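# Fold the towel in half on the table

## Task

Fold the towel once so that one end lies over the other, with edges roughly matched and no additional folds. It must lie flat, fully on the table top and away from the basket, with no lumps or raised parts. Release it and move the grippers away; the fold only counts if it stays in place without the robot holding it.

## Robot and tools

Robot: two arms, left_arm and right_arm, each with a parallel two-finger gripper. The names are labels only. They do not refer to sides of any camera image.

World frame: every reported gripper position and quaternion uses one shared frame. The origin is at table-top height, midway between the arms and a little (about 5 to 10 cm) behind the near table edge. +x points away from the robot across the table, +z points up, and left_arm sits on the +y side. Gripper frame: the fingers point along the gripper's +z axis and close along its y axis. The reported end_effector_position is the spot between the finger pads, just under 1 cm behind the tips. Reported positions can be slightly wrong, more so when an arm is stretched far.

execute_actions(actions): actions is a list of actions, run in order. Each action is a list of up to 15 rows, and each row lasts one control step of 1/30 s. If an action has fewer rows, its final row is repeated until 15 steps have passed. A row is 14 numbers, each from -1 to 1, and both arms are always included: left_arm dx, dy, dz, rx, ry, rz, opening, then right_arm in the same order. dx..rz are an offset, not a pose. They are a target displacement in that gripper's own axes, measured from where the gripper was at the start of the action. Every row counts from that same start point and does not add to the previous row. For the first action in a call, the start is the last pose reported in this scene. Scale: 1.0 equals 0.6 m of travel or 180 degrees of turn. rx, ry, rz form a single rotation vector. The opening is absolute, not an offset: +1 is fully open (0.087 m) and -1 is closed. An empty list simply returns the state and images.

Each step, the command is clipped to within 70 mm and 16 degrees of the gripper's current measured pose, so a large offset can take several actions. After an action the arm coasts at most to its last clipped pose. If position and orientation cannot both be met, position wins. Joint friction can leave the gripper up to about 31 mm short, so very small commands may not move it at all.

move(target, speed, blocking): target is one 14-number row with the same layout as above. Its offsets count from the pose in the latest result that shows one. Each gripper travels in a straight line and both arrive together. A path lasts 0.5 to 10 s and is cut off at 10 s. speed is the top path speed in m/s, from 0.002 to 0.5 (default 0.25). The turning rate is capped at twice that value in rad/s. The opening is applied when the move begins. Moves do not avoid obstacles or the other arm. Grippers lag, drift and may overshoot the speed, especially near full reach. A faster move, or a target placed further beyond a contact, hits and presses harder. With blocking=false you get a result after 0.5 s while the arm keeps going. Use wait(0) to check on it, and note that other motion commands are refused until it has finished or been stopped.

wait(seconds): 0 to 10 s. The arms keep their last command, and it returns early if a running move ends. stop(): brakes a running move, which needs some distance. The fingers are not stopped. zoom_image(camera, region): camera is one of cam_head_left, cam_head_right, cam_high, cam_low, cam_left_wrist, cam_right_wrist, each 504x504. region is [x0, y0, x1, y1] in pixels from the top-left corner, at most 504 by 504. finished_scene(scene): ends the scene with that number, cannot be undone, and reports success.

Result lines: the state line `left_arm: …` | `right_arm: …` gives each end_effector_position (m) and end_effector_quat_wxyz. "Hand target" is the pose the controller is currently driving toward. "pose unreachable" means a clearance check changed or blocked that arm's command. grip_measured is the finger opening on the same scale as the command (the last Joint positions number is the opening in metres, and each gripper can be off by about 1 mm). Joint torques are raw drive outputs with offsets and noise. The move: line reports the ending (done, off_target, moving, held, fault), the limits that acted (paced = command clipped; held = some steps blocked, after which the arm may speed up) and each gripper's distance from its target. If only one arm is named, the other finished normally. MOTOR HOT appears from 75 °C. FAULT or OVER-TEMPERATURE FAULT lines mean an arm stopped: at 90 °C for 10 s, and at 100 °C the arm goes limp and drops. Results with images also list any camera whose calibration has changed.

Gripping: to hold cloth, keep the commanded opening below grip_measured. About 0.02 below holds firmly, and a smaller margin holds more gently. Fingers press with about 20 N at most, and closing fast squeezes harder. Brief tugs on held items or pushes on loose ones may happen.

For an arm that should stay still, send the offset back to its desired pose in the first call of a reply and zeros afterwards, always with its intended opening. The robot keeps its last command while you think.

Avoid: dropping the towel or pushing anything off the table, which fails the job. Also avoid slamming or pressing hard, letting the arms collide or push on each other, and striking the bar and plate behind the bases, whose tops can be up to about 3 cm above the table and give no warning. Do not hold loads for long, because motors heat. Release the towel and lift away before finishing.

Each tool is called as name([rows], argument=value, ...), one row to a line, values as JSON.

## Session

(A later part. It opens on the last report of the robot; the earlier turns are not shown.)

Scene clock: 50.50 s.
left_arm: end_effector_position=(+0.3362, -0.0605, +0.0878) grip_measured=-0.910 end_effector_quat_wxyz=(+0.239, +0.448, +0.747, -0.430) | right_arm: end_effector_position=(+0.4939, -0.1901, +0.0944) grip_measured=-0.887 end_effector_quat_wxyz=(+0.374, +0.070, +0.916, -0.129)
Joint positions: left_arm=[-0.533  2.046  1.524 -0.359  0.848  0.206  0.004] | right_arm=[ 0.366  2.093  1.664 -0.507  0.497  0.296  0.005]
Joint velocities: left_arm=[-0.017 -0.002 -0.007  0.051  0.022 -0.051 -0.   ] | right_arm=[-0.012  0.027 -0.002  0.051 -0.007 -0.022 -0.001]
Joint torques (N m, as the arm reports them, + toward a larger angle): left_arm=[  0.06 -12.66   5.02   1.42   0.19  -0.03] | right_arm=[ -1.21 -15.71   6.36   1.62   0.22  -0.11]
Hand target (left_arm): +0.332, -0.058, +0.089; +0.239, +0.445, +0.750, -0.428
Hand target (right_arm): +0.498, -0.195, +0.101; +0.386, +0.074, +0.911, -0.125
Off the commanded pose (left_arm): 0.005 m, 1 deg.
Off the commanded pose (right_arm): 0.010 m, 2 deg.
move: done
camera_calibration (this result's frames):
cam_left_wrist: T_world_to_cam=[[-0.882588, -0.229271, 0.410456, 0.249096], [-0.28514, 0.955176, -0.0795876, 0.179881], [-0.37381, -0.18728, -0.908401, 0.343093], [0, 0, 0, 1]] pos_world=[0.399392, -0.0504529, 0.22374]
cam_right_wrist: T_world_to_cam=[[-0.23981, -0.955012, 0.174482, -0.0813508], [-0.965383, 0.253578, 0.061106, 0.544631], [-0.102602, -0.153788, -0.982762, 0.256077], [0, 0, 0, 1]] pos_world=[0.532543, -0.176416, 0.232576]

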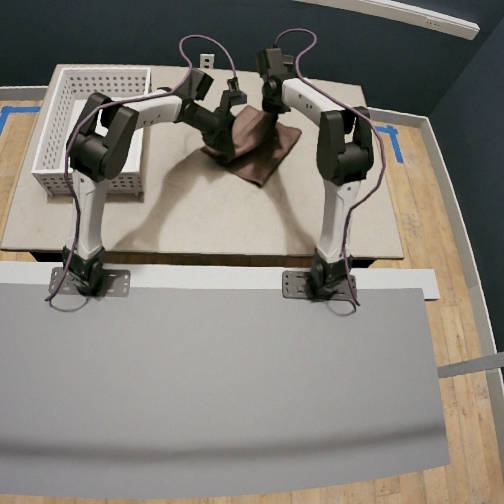

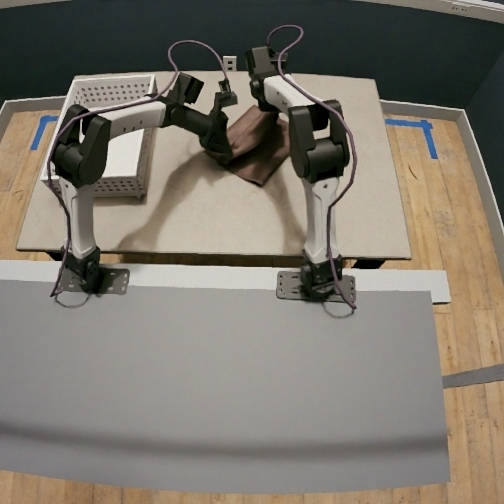

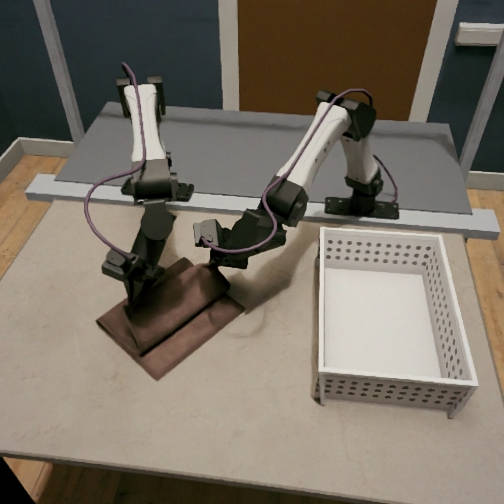

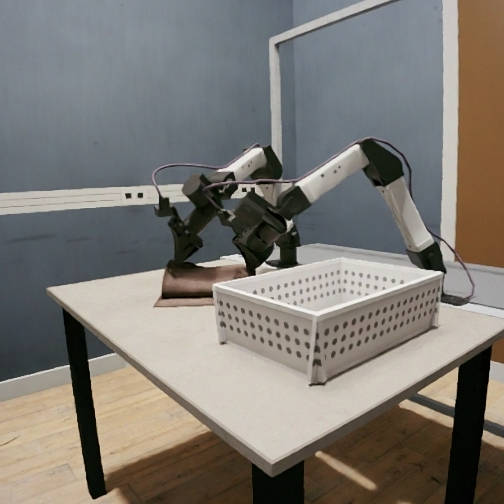

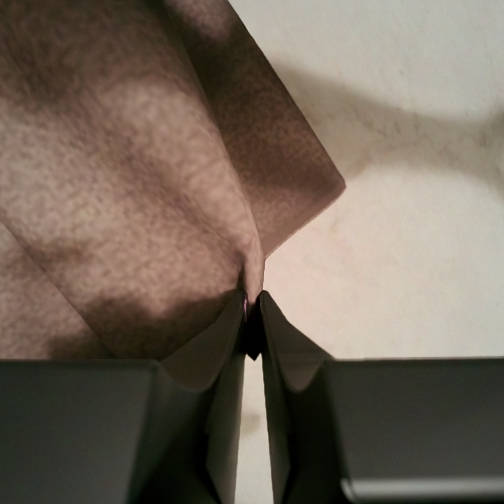

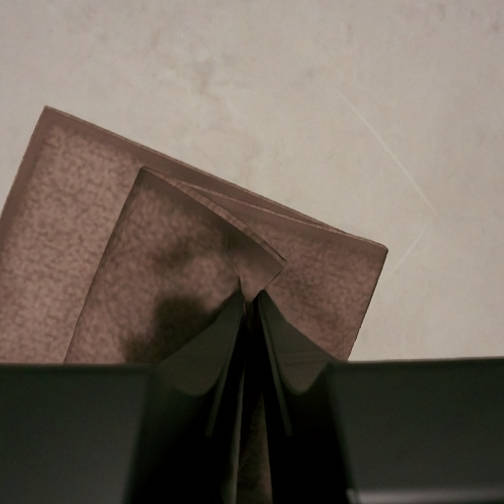

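move(target=[-0.138,-0.393,0.098,0,0,0,-1,0.052,-0.38,-0.245,0,0,0,-1], speed=0.12)

Scene clock: 54.03 s.
left_arm: end_effector_position=(+0.1727, -0.2005, +0.2212) grip_measured=-0.910 end_effector_quat_wxyz=(+0.248, +0.446, +0.743, -0.433) | right_arm: end_effector_position=(+0.3208, -0.3579, +0.2080) grip_measured=-0.887 end_effector_quat_wxyz=(+0.364, +0.070, +0.921, -0.122)
Joint positions: left_arm=[-1.045  1.889  1.772 -0.471  0.458 -0.232  0.004] | right_arm=[-0.075  1.335  1.263 -0.76   0.199 -0.057  0.005]
Joint velocities: left_arm=[-0.002 -0.012  0.017 -0.066 -0.081 -0.051  0.   ] | right_arm=[-0.002 -0.007  0.002 -0.051 -0.051 -0.037 -0.001]
Joint torques (N m, as the arm reports them, + toward a larger angle): left_arm=[-0.08 -9.46  9.34  1.48  0.2  -0.08] | right_arm=[-1.27 -7.15  7.34  1.7   0.1  -0.14]
Hand target (left_arm): +0.169, -0.202, +0.222; +0.238, +0.446, +0.746, -0.434
Hand target (right_arm): +0.321, -0.363, +0.212; +0.374, +0.071, +0.916, -0.127
Off the commanded pose (left_arm): 0.005 m, 1 deg.
Off the commanded pose (right_arm): 0.010 m, 1 deg.
move: done
camera_calibration (this result's frames):
cam_left_wrist: T_world_to_cam=[[-0.885845, -0.227541, 0.404356, 0.0202103], [-0.289412, 0.952151, -0.0982323, 0.281933], [-0.362656, -0.204044, -0.909311, 0.371825], [0, 0, 0, 1]] pos_world=[0.234343, -0.187976, 0.357627]
cam_right_wrist: T_world_to_cam=[[-0.232652, -0.958535, 0.164572, -0.304462], [-0.964857, 0.248736, 0.0847425, 0.40635], [-0.122164, -0.139073, -0.982718, 0.335684], [0, 0, 0, 1]] pos_world=[0.362244, -0.346226, 0.345553]

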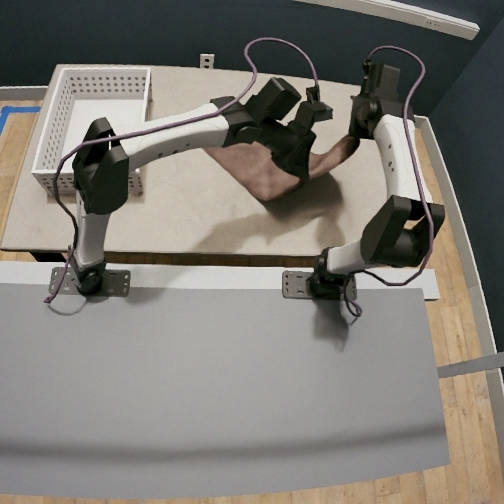

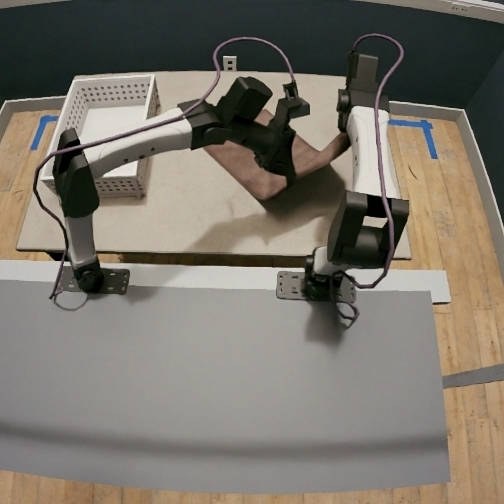

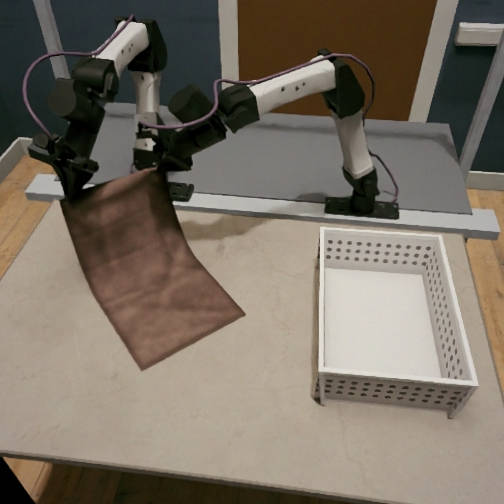

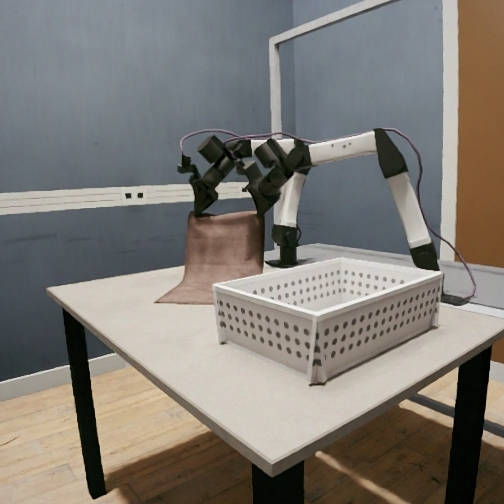

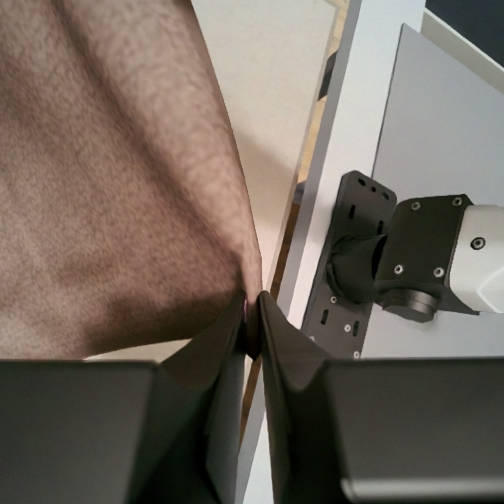

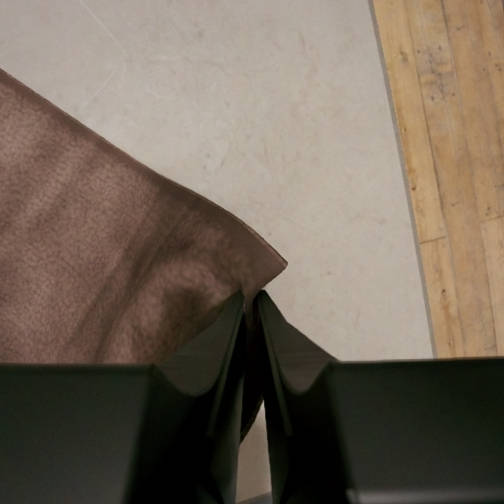

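move(target=[-0.02,0.247,-0.17,0,0,0,-1,-0.14,0.243,0.102,0,0,0,-1], speed=0.1)

Scene clock: 56.80 s.
left_arm: end_effector_position=(+0.3084, -0.0834, +0.2160) grip_measured=-0.910 end_effector_quat_wxyz=(+0.253, +0.445, +0.746, -0.426) | right_arm: end_effector_position=(+0.4488, -0.2408, +0.1964) grip_measured=-0.887 end_effector_quat_wxyz=(+0.358, +0.064, +0.924, -0.117)
Joint positions: left_arm=[-0.617  1.934  1.856 -0.706  0.775  0.104  0.004] | right_arm=[ 0.263  1.874  1.779 -0.831  0.402  0.209  0.005]
Joint velocities: left_arm=[ 0.012  0.007 -0.012 -0.037 -0.022 -0.007  0.   ] | right_arm=[-0.012 -0.002 -0.002 -0.022 -0.066  0.007  0.   ]
Joint torques (N m, as the arm reports them, + toward a larger angle): left_arm=[ 0.47 -9.56  9.25  1.29  0.33  0.06] | right_arm=[  0.46 -10.44   9.62   1.4    0.44   0.08]
Hand target (left_arm): +0.309, -0.084, +0.219; +0.250, +0.447, +0.743, -0.431
Hand target (right_arm): +0.454, -0.240, +0.199; +0.364, +0.069, +0.921, -0.123
Off the commanded pose (left_arm): 0.003 m, 1 deg.
Off the commanded pose (right_arm): 0.005 m, 1 deg.
move: done
camera_calibration (this result's frames):
cam_left_wrist: T_world_to_cam=[[-0.887819, -0.241729, 0.391593, 0.171414], [-0.299969, 0.949297, -0.0940921, 0.211279], [-0.348994, -0.201003, -0.915315, 0.437584], [0, 0, 0, 1]] pos_world=[0.368276, -0.0711749, 0.353282]
cam_right_wrist: T_world_to_cam=[[-0.217186, -0.962468, 0.162741, -0.167991], [-0.966865, 0.23503, 0.0996682, 0.496385], [-0.134177, -0.135702, -0.981622, 0.362134], [0, 0, 0, 1]] pos_world=[0.492042, -0.229209, 0.333344]

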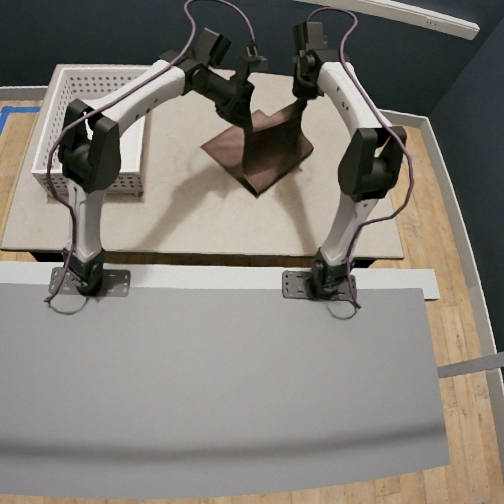

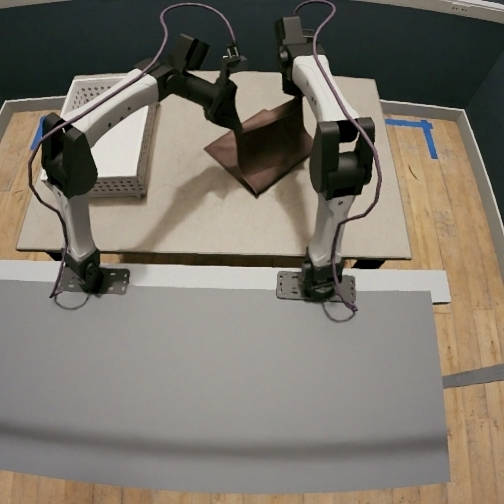

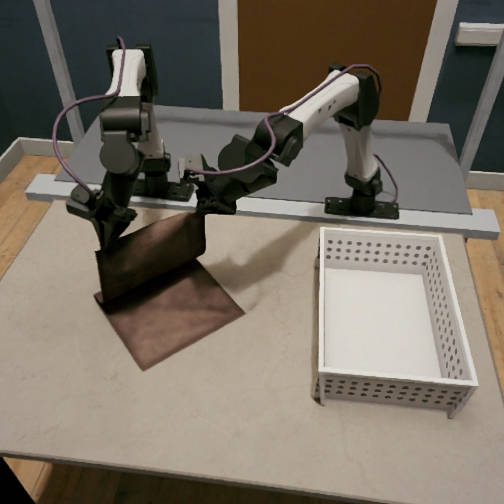

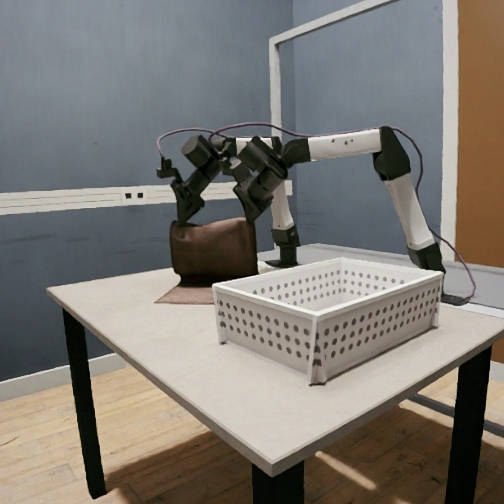

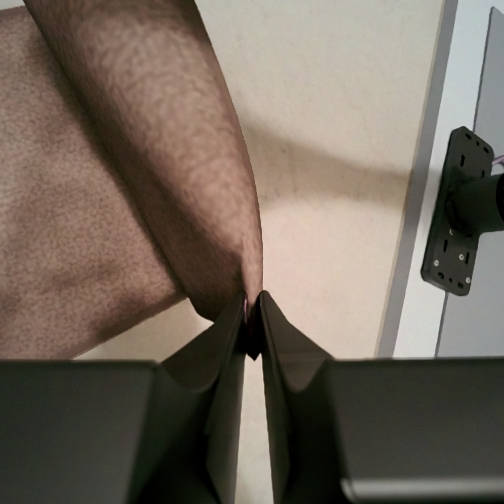

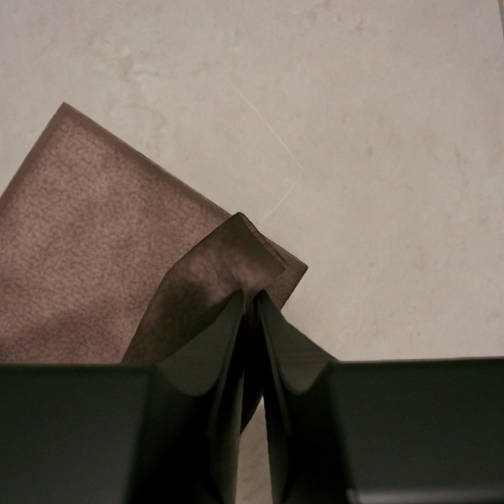

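move(target=[0.182,0.335,-0.015,0,0,0,-1,0.03,0.24,0.277,0,0,0,-1], speed=0.08)

zoom_image(camera="cam_high", region=[60,200,320,420])

Scene clock: 61.03 s.
left_arm: end_effector_position=(+0.4323, +0.0188, +0.0540) grip_measured=-0.910 end_effector_quat_wxyz=(+0.258, +0.450, +0.745, -0.420) | right_arm: end_effector_position=(+0.5679, -0.1428, +0.0381) grip_measured=-0.887 end_effector_quat_wxyz=(+0.346, +0.054, +0.930, -0.107)
Joint positions: left_arm=[-0.292  2.311  1.846 -0.628  0.96   0.522  0.004] | right_arm=[ 0.388  2.549  2.245 -0.687  0.442  0.314  0.005]
Joint velocities: left_arm=[ 0.002 -0.017  0.037 -0.007 -0.037  0.037 -0.001] | right_arm=[-0.007 -0.012  0.046 -0.037  0.066 -0.051  0.001]
Joint torques (N m, as the arm reports them, + toward a larger angle): left_arm=[  1.04 -11.99   8.74   0.75   0.36   0.12] | right_arm=[ -0.02 -16.77   9.65   1.32   0.61   0.04]
Hand target (left_arm): +0.434, +0.022, +0.055; +0.254, +0.446, +0.747, -0.424
Hand target (right_arm): +0.574, -0.146, +0.043; +0.359, +0.064, +0.924, -0.117
Off the commanded pose (left_arm): 0.004 m, 1 deg.
Off the commanded pose (right_arm): 0.005 m, 2 deg.
move: done
camera_calibration (this result's frames):
cam_left_wrist: T_world_to_cam=[[-0.894453, -0.243502, 0.375047, 0.373314], [-0.297973, 0.949947, -0.0938772, 0.135339], [-0.333416, -0.195723, -0.92224, 0.346523], [0, 0, 0, 1]] pos_world=[0.489775, 0.0301606, 0.192272]
cam_right_wrist: T_world_to_cam=[[-0.189775, -0.969754, 0.153504, -0.0383347], [-0.96911, 0.210096, 0.129174, 0.600822], [-0.157517, -0.124248, -0.979669, 0.250852], [0, 0, 0, 1]] pos_world=[0.614501, -0.132237, 0.174026]

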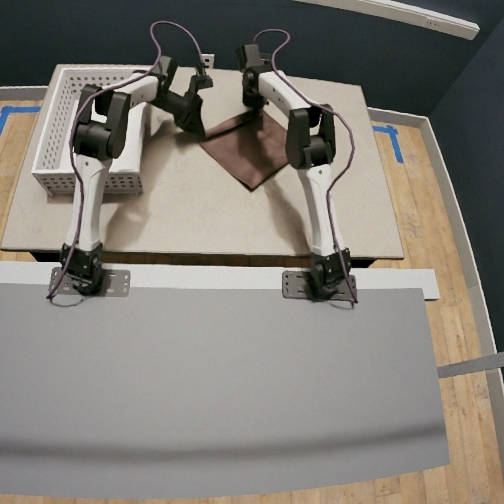

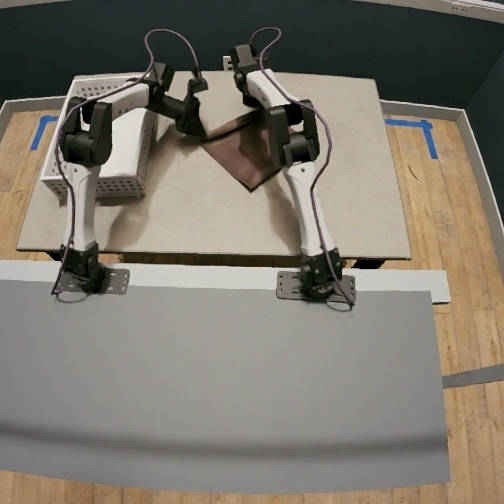

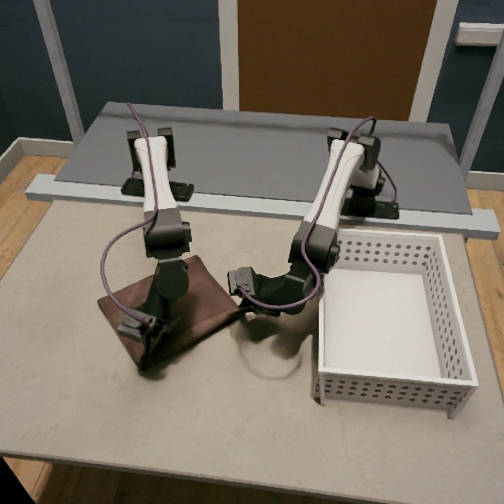

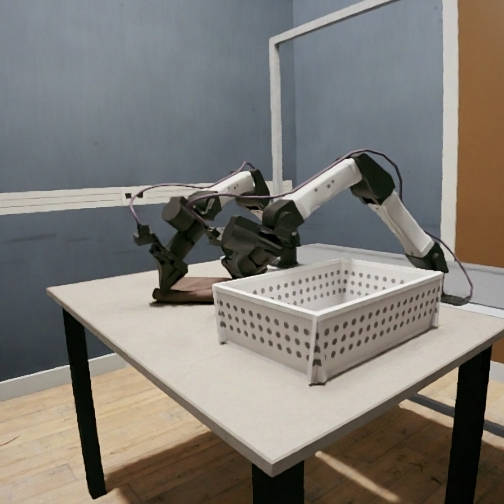

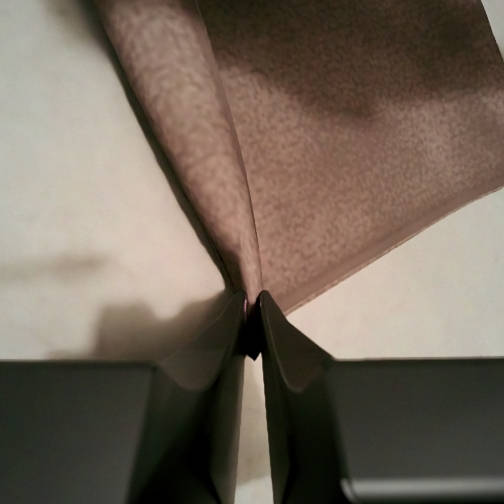

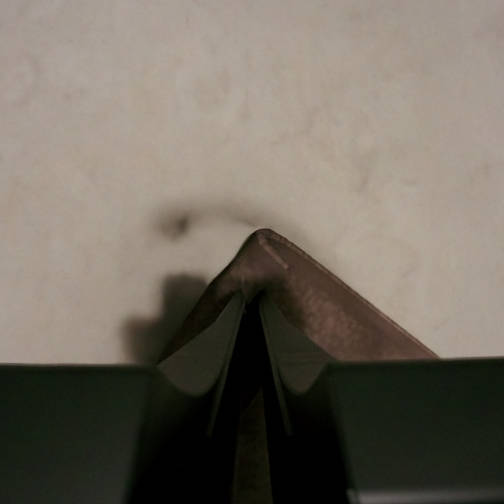

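Region (60, 200, 320, 420) of cam_high's 504x504 image, scaled by 1.938, with more detail than that image has; it fills the top 426 rows of this view, and the rest is white.

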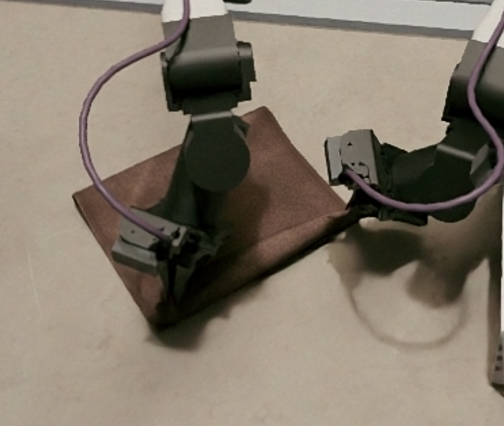

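move(target=[0,0.05,0,0,0,0,-0.55,0,0.07,0,0,0,0,-0.55], speed=0.04)

move(target=[-0.12,-0.03,-0.15,0,0,0,-0.4,-0.1,0,-0.2,0,0,0,-0.4], speed=0.12)

zoom_image(camera="cam_high", region=[60,200,320,420])

Scene clock: 62.83 s.
left_arm: end_effector_position=(+0.4535, +0.0242, +0.0402) grip_measured=-0.550 end_effector_quat_wxyz=(+0.254, +0.450, +0.747, -0.418) | right_arm: end_effector_position=(+0.5775, -0.1059, +0.0358) grip_measured=-0.550 end_effector_quat_wxyz=(+0.350, +0.052, +0.929, -0.103)
Joint positions: left_arm=[-0.271  2.42   1.992 -0.703  0.964  0.562  0.02 ] | right_arm=[ 0.444  2.715  2.551 -0.839  0.467  0.362  0.02 ]
Joint velocities: left_arm=[ 0.012 -0.012  0.027 -0.007  0.022  0.051  0.   ] | right_arm=[ 0.022 -0.002  0.037 -0.081  0.007 -0.051 -0.001]
Joint torques (N m, as the arm reports them, + toward a larger angle): left_arm=[  1.08 -12.42   8.77   0.91   0.39   0.09] | right_arm=[  0.66 -16.99   9.4    1.17   0.38   0.08]
Hand target (left_arm): +0.459, +0.026, +0.042; +0.258, +0.449, +0.745, -0.420
Hand target (right_arm): +0.576, -0.102, +0.032; +0.348, +0.054, +0.930, -0.106
Off the commanded pose (left_arm): 0.006 m, 1 deg.
Off the commanded pose (right_arm): 0.006 m, 1 deg.
move: done
camera_calibration (this result's frames):
cam_left_wrist: T_world_to_cam=[[-0.893207, -0.246153, 0.376285, 0.398198], [-0.297716, 0.950893, -0.0846616, 0.134729], [-0.336967, -0.187646, -0.922628, 0.343389], [0, 0, 0, 1]] pos_world=[0.511495, 0.0343404, 0.178391]
cam_right_wrist: T_world_to_cam=[[-0.184517, -0.971671, 0.147678, -0.00341015], [-0.971459, 0.203101, 0.122547, 0.603616], [-0.149069, -0.120851, -0.981414, 0.2502], [0, 0, 0, 1]] pos_world=[0.623056, -0.0956718, 0.172083]

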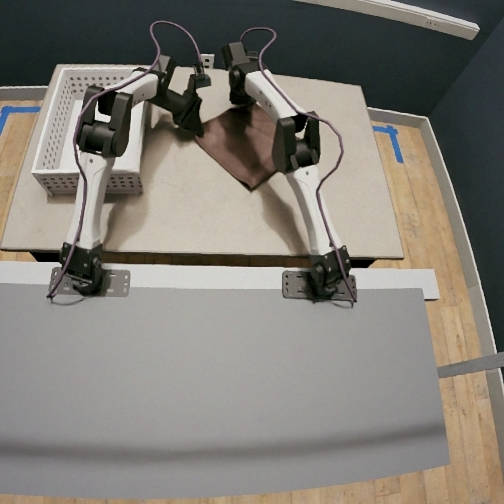

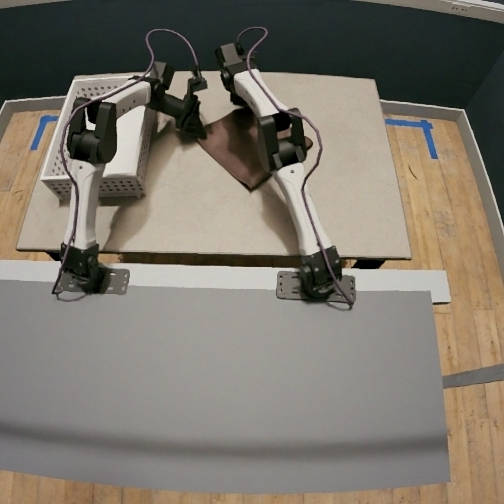

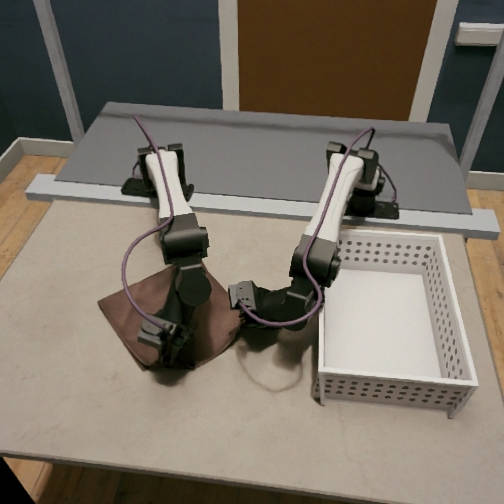

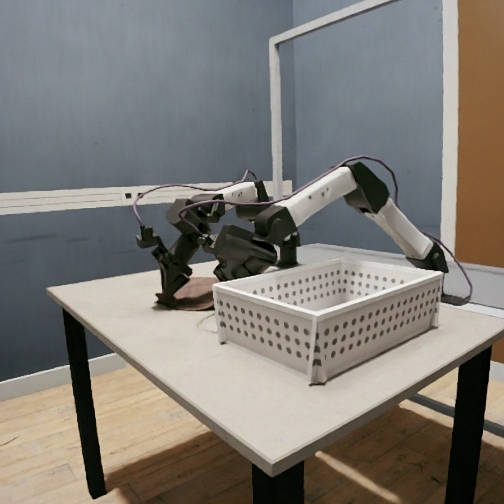

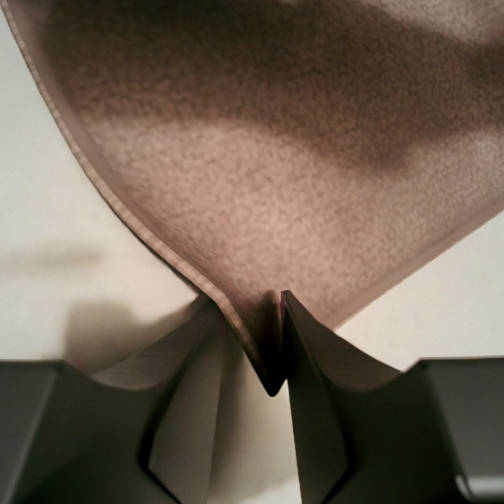

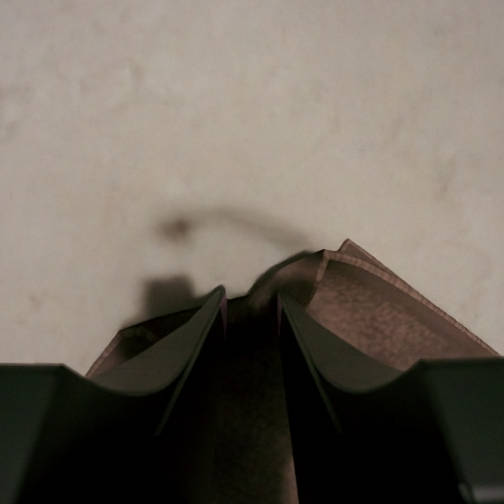

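Scene clock: 64.67 s.
left_arm: end_effector_position=(+0.4681, +0.0612, +0.1477) grip_measured=-0.400 end_effector_quat_wxyz=(+0.258, +0.450, +0.748, -0.414) | right_arm: end_effector_position=(+0.5449, -0.0830, +0.1498) grip_measured=-0.400 end_effector_quat_wxyz=(+0.381, +0.038, +0.920, -0.086)
Joint positions: left_arm=[-0.192  2.59   2.755 -1.393  0.986  0.687  0.026] | right_arm=[ 0.503  2.632  2.833 -1.144  0.483  0.371  0.026]
Joint velocities: left_arm=[-0.007  0.032  0.129 -0.066  0.007  0.022 -0.001] | right_arm=[-0.002 -0.017  0.007 -0.022 -0.051 -0.022  0.   ]
Joint torques (N m, as the arm reports them, + toward a larger angle): left_arm=[  0.87 -12.64   8.21   0.76   0.4    0.1 ] | right_arm=[  0.52 -18.46   8.94   1.28   0.41   0.05]
Hand target (left_arm): +0.468, +0.064, +0.148; +0.258, +0.449, +0.747, -0.417
Hand target (right_arm): +0.544, -0.080, +0.163; +0.394, +0.043, +0.914, -0.083
Off the commanded pose (left_arm): 0.004 m, 1 deg.
Off the commanded pose (right_arm): 0.014 m, 4 deg.
elbow stopped short (right arm): the move would have taken joint 3 (elbow) straighter than the controller allows; a more bent joint 3 avoids this.
move: off_target (right_arm)
camera_calibration (this result's frames):
cam_left_wrist: T_world_to_cam=[[-0.894953, -0.252554, 0.367799, 0.382376], [-0.302225, 0.949585, -0.08335, 0.114969], [-0.328206, -0.185753, -0.926162, 0.450735], [0, 0, 0, 1]] pos_world=[0.524889, 0.0711229, 0.286399]
cam_right_wrist: T_world_to_cam=[[-0.149812, -0.981329, 0.120624, -0.0196958], [-0.985251, 0.158375, 0.0647955, 0.565744], [-0.0826895, -0.109138, -0.990581, 0.326247], [0, 0, 0, 1]] pos_world=[0.581426, -0.0733218, 0.288892]

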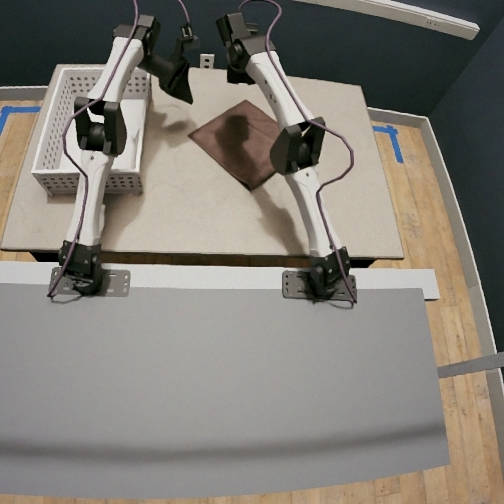

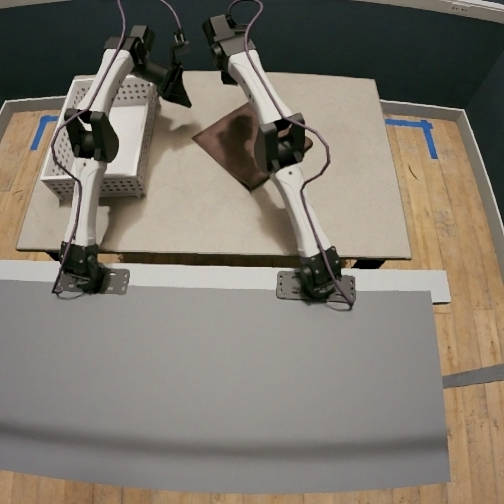

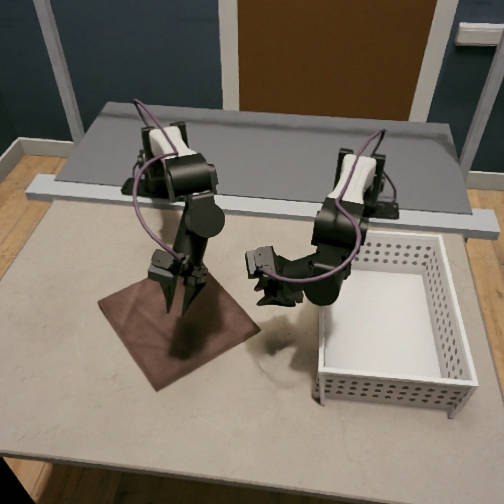

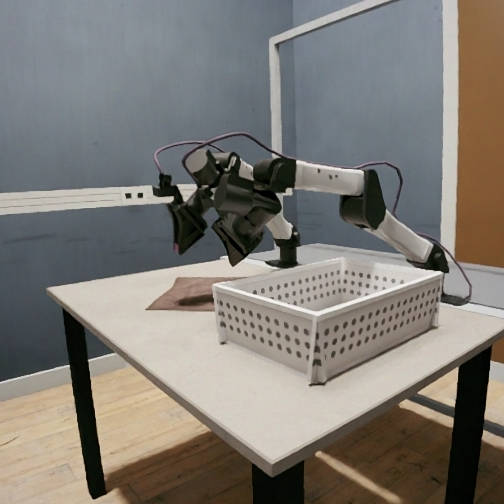

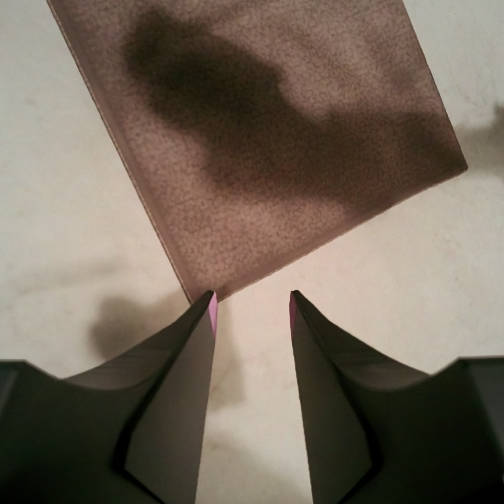

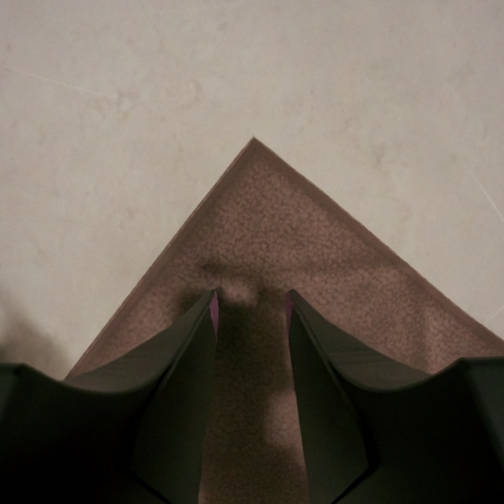

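Region (60, 200, 320, 420) of cam_high's 504x504 image, scaled by 1.938, with more detail than that image has; it fills the top 426 rows of this view, and the rest is white.

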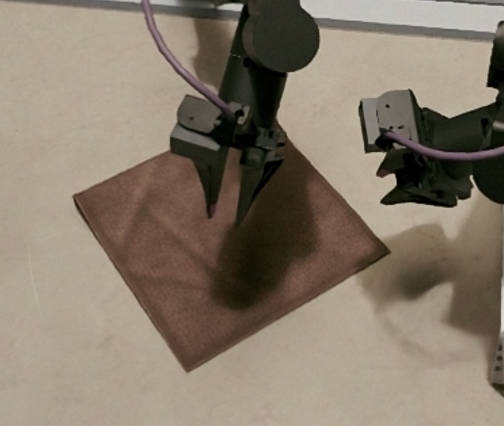

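move(target=[0.102,0.04,0.12,-0.2,0,0,0,0.045,0.003,0.205,-0.055,0,0,0], speed=0.15)

Scene clock: 68.93 s.
left_arm: end_effector_position=(+0.4671, +0.0326, +0.0495) grip_measured=+0.000 end_effector_quat_wxyz=(+0.377, +0.352, +0.841, -0.167) | right_arm: end_effector_position=(+0.6072, -0.0998, +0.0525) grip_measured=+0.000 end_effector_quat_wxyz=(+0.381, +0.006, +0.924, -0.007)
Joint positions: left_arm=[-0.419  2.089  1.51  -0.181  0.287  0.23   0.044] | right_arm=[ 0.382  2.684  2.521 -0.691  0.245  0.252  0.044]
Joint velocities: left_arm=[ 0.002 -0.022  0.002  0.037 -0.081 -0.051 -0.001] | right_arm=[ 0.012 -0.027  0.002 -0.037 -0.037  0.007  0.001]
Joint torques (N m, as the arm reports them, + toward a larger angle): left_arm=[ -0.2  -13.12   5.35   1.71  -0.02  -0.04] | right_arm=[ -1.08 -17.73   7.15   1.69   0.02  -0.13]
Hand target (left_arm): +0.464, +0.033, +0.054; +0.383, +0.349, +0.839, -0.164
Hand target (right_arm): +0.612, -0.104, +0.045; +0.382, +0.005, +0.924, -0.006
Off the commanded pose (left_arm): 0.007 m, 1 deg.
Off the commanded pose (right_arm): 0.010 m, 0 deg.
move: done
camera_calibration (this result's frames):
cam_left_wrist: T_world_to_cam=[[-0.719458, -0.694522, -0.00449172, 0.36124], [-0.69436, 0.719115, 0.0271495, 0.318841], [-0.0156259, 0.0226518, -0.999621, 0.205029], [0, 0, 0, 1]] pos_world=[0.484491, 0.0169614, 0.197917]
cam_right_wrist: T_world_to_cam=[[-0.0320274, -0.999487, 0.000394398, -0.0820966], [-0.996428, 0.0319603, 0.0781595, 0.62952], [-0.078132, 0.00211026, -0.996941, 0.241816], [0, 0, 0, 1]] pos_world=[0.643536, -0.102684, 0.191906]

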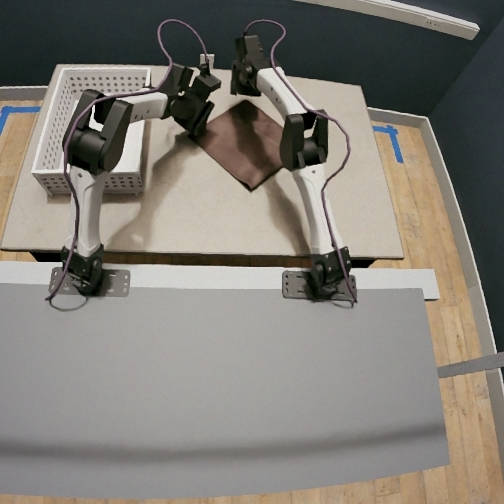

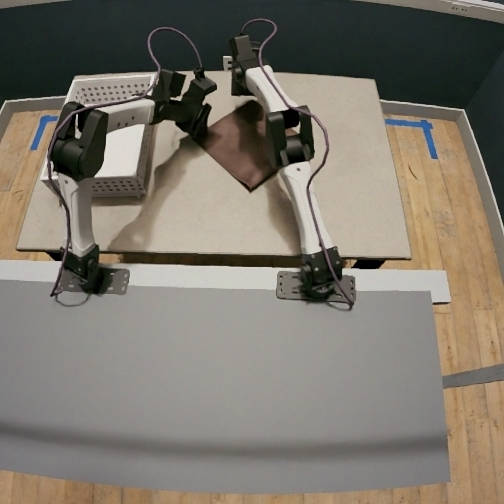

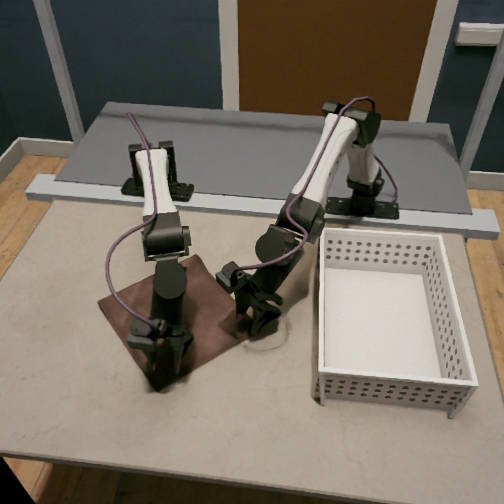

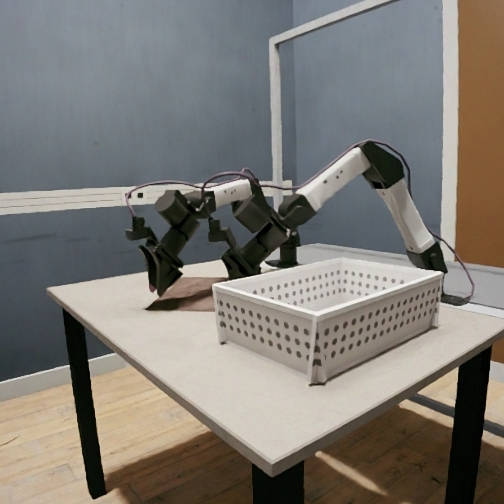

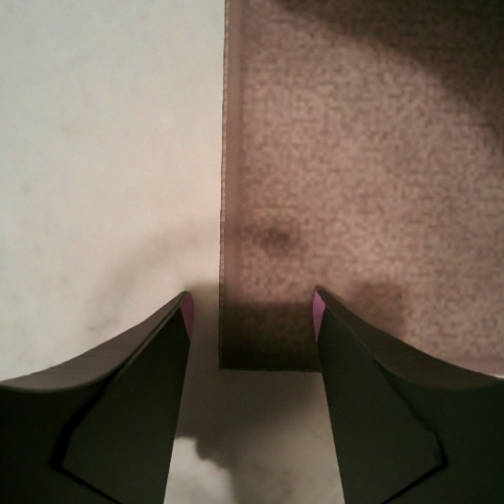

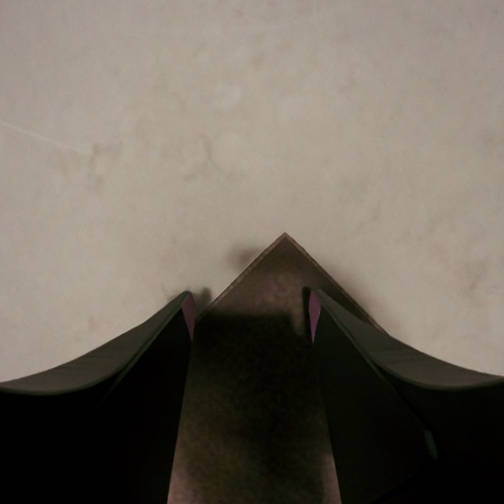

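move(target=[0.06,0.015,0.053,0,0,0,0,0.062,0.018,0.062,0,0,0,0], speed=0.05)

Scene clock: 71.33 s.
left_arm: end_effector_position=(+0.4805, +0.0281, +0.0299) grip_measured=+0.000 end_effector_quat_wxyz=(+0.403, +0.352, +0.827, -0.172) | right_arm: end_effector_position=(+0.6106, -0.0966, +0.0183) grip_measured=+0.000 end_effector_quat_wxyz=(+0.389, +0.007, +0.921, -0.008)
Joint positions: left_arm=[-0.412  2.142  1.469 -0.03   0.301  0.233  0.044] | right_arm=[ 0.388  2.684  2.376 -0.532  0.255  0.254  0.044]
Joint velocities: left_arm=[ 0.002 -0.007  0.012 -0.051 -0.007  0.037  0.001] | right_arm=[ 0.002  0.002 -0.007 -0.007  0.007 -0.066  0.   ]
Joint torques (N m, as the arm reports them, + toward a larger angle): left_arm=[ 0.98 -9.6   4.6   1.66  0.    0.08] | right_arm=[  0.91 -16.81   6.25   1.66   0.16   0.09]
Hand target (left_arm): +0.473, +0.038, +0.002; +0.377, +0.351, +0.841, -0.167
Hand target (right_arm): +0.607, -0.090, +0.000; +0.381, +0.006, +0.925, -0.008
Off the commanded pose (left_arm): 0.031 m, 3 deg.
Off the commanded pose (right_arm): 0.020 m, 1 deg.
move: off_target (left_arm, right_arm)
camera_calibration (this result's frames):
cam_left_wrist: T_world_to_cam=[[-0.723444, -0.690116, -0.0192255, 0.369939], [-0.689517, 0.72365, -0.0299584, 0.33114], [0.0345874, -0.00841692, -0.999366, 0.1625], [0, 0, 0, 1]] pos_world=[0.490336, 0.0170393, 0.179429]
cam_right_wrist: T_world_to_cam=[[-0.0341014, -0.999418, 0.000595043, -0.0775461], [-0.997465, 0.0340719, 0.0624691, 0.636601], [-0.0624531, 0.00153675, -0.998047, 0.198355], [0, 0, 0, 1]] pos_world=[0.64473, -0.099496, 0.158246]

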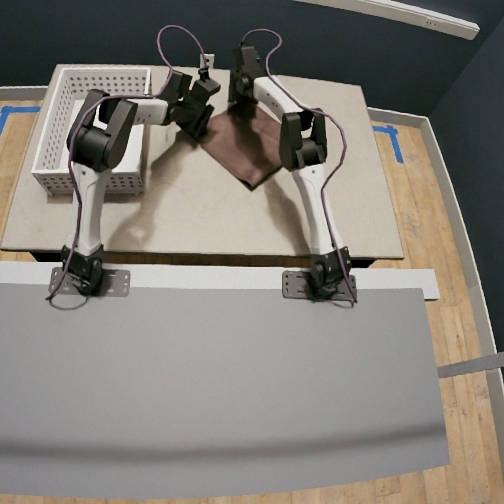

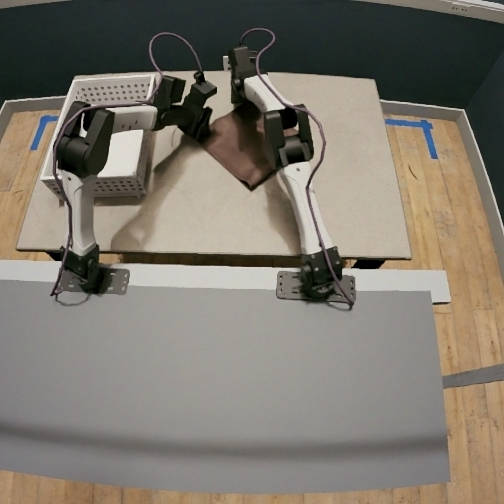

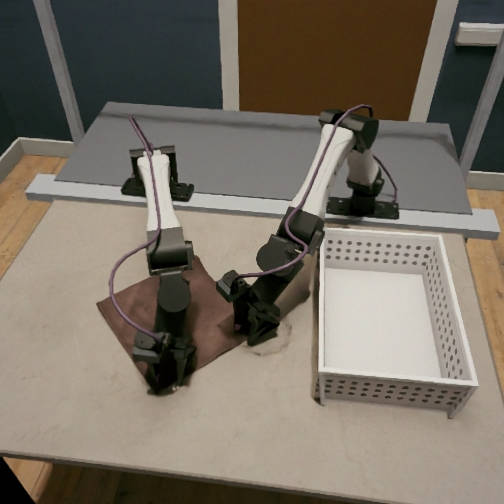

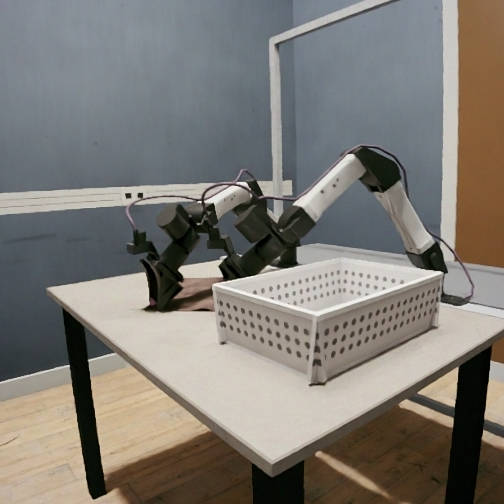

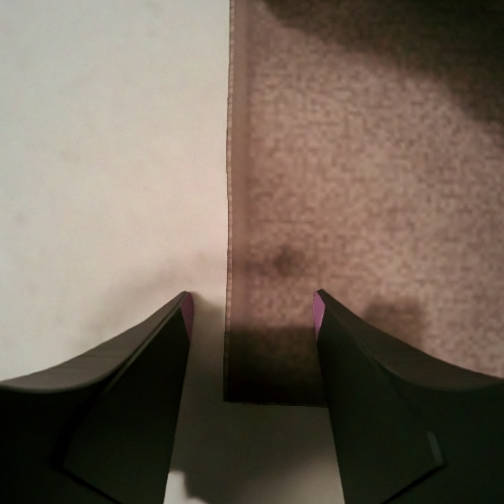

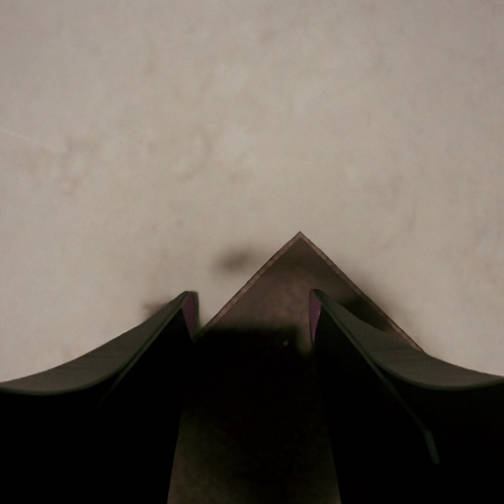

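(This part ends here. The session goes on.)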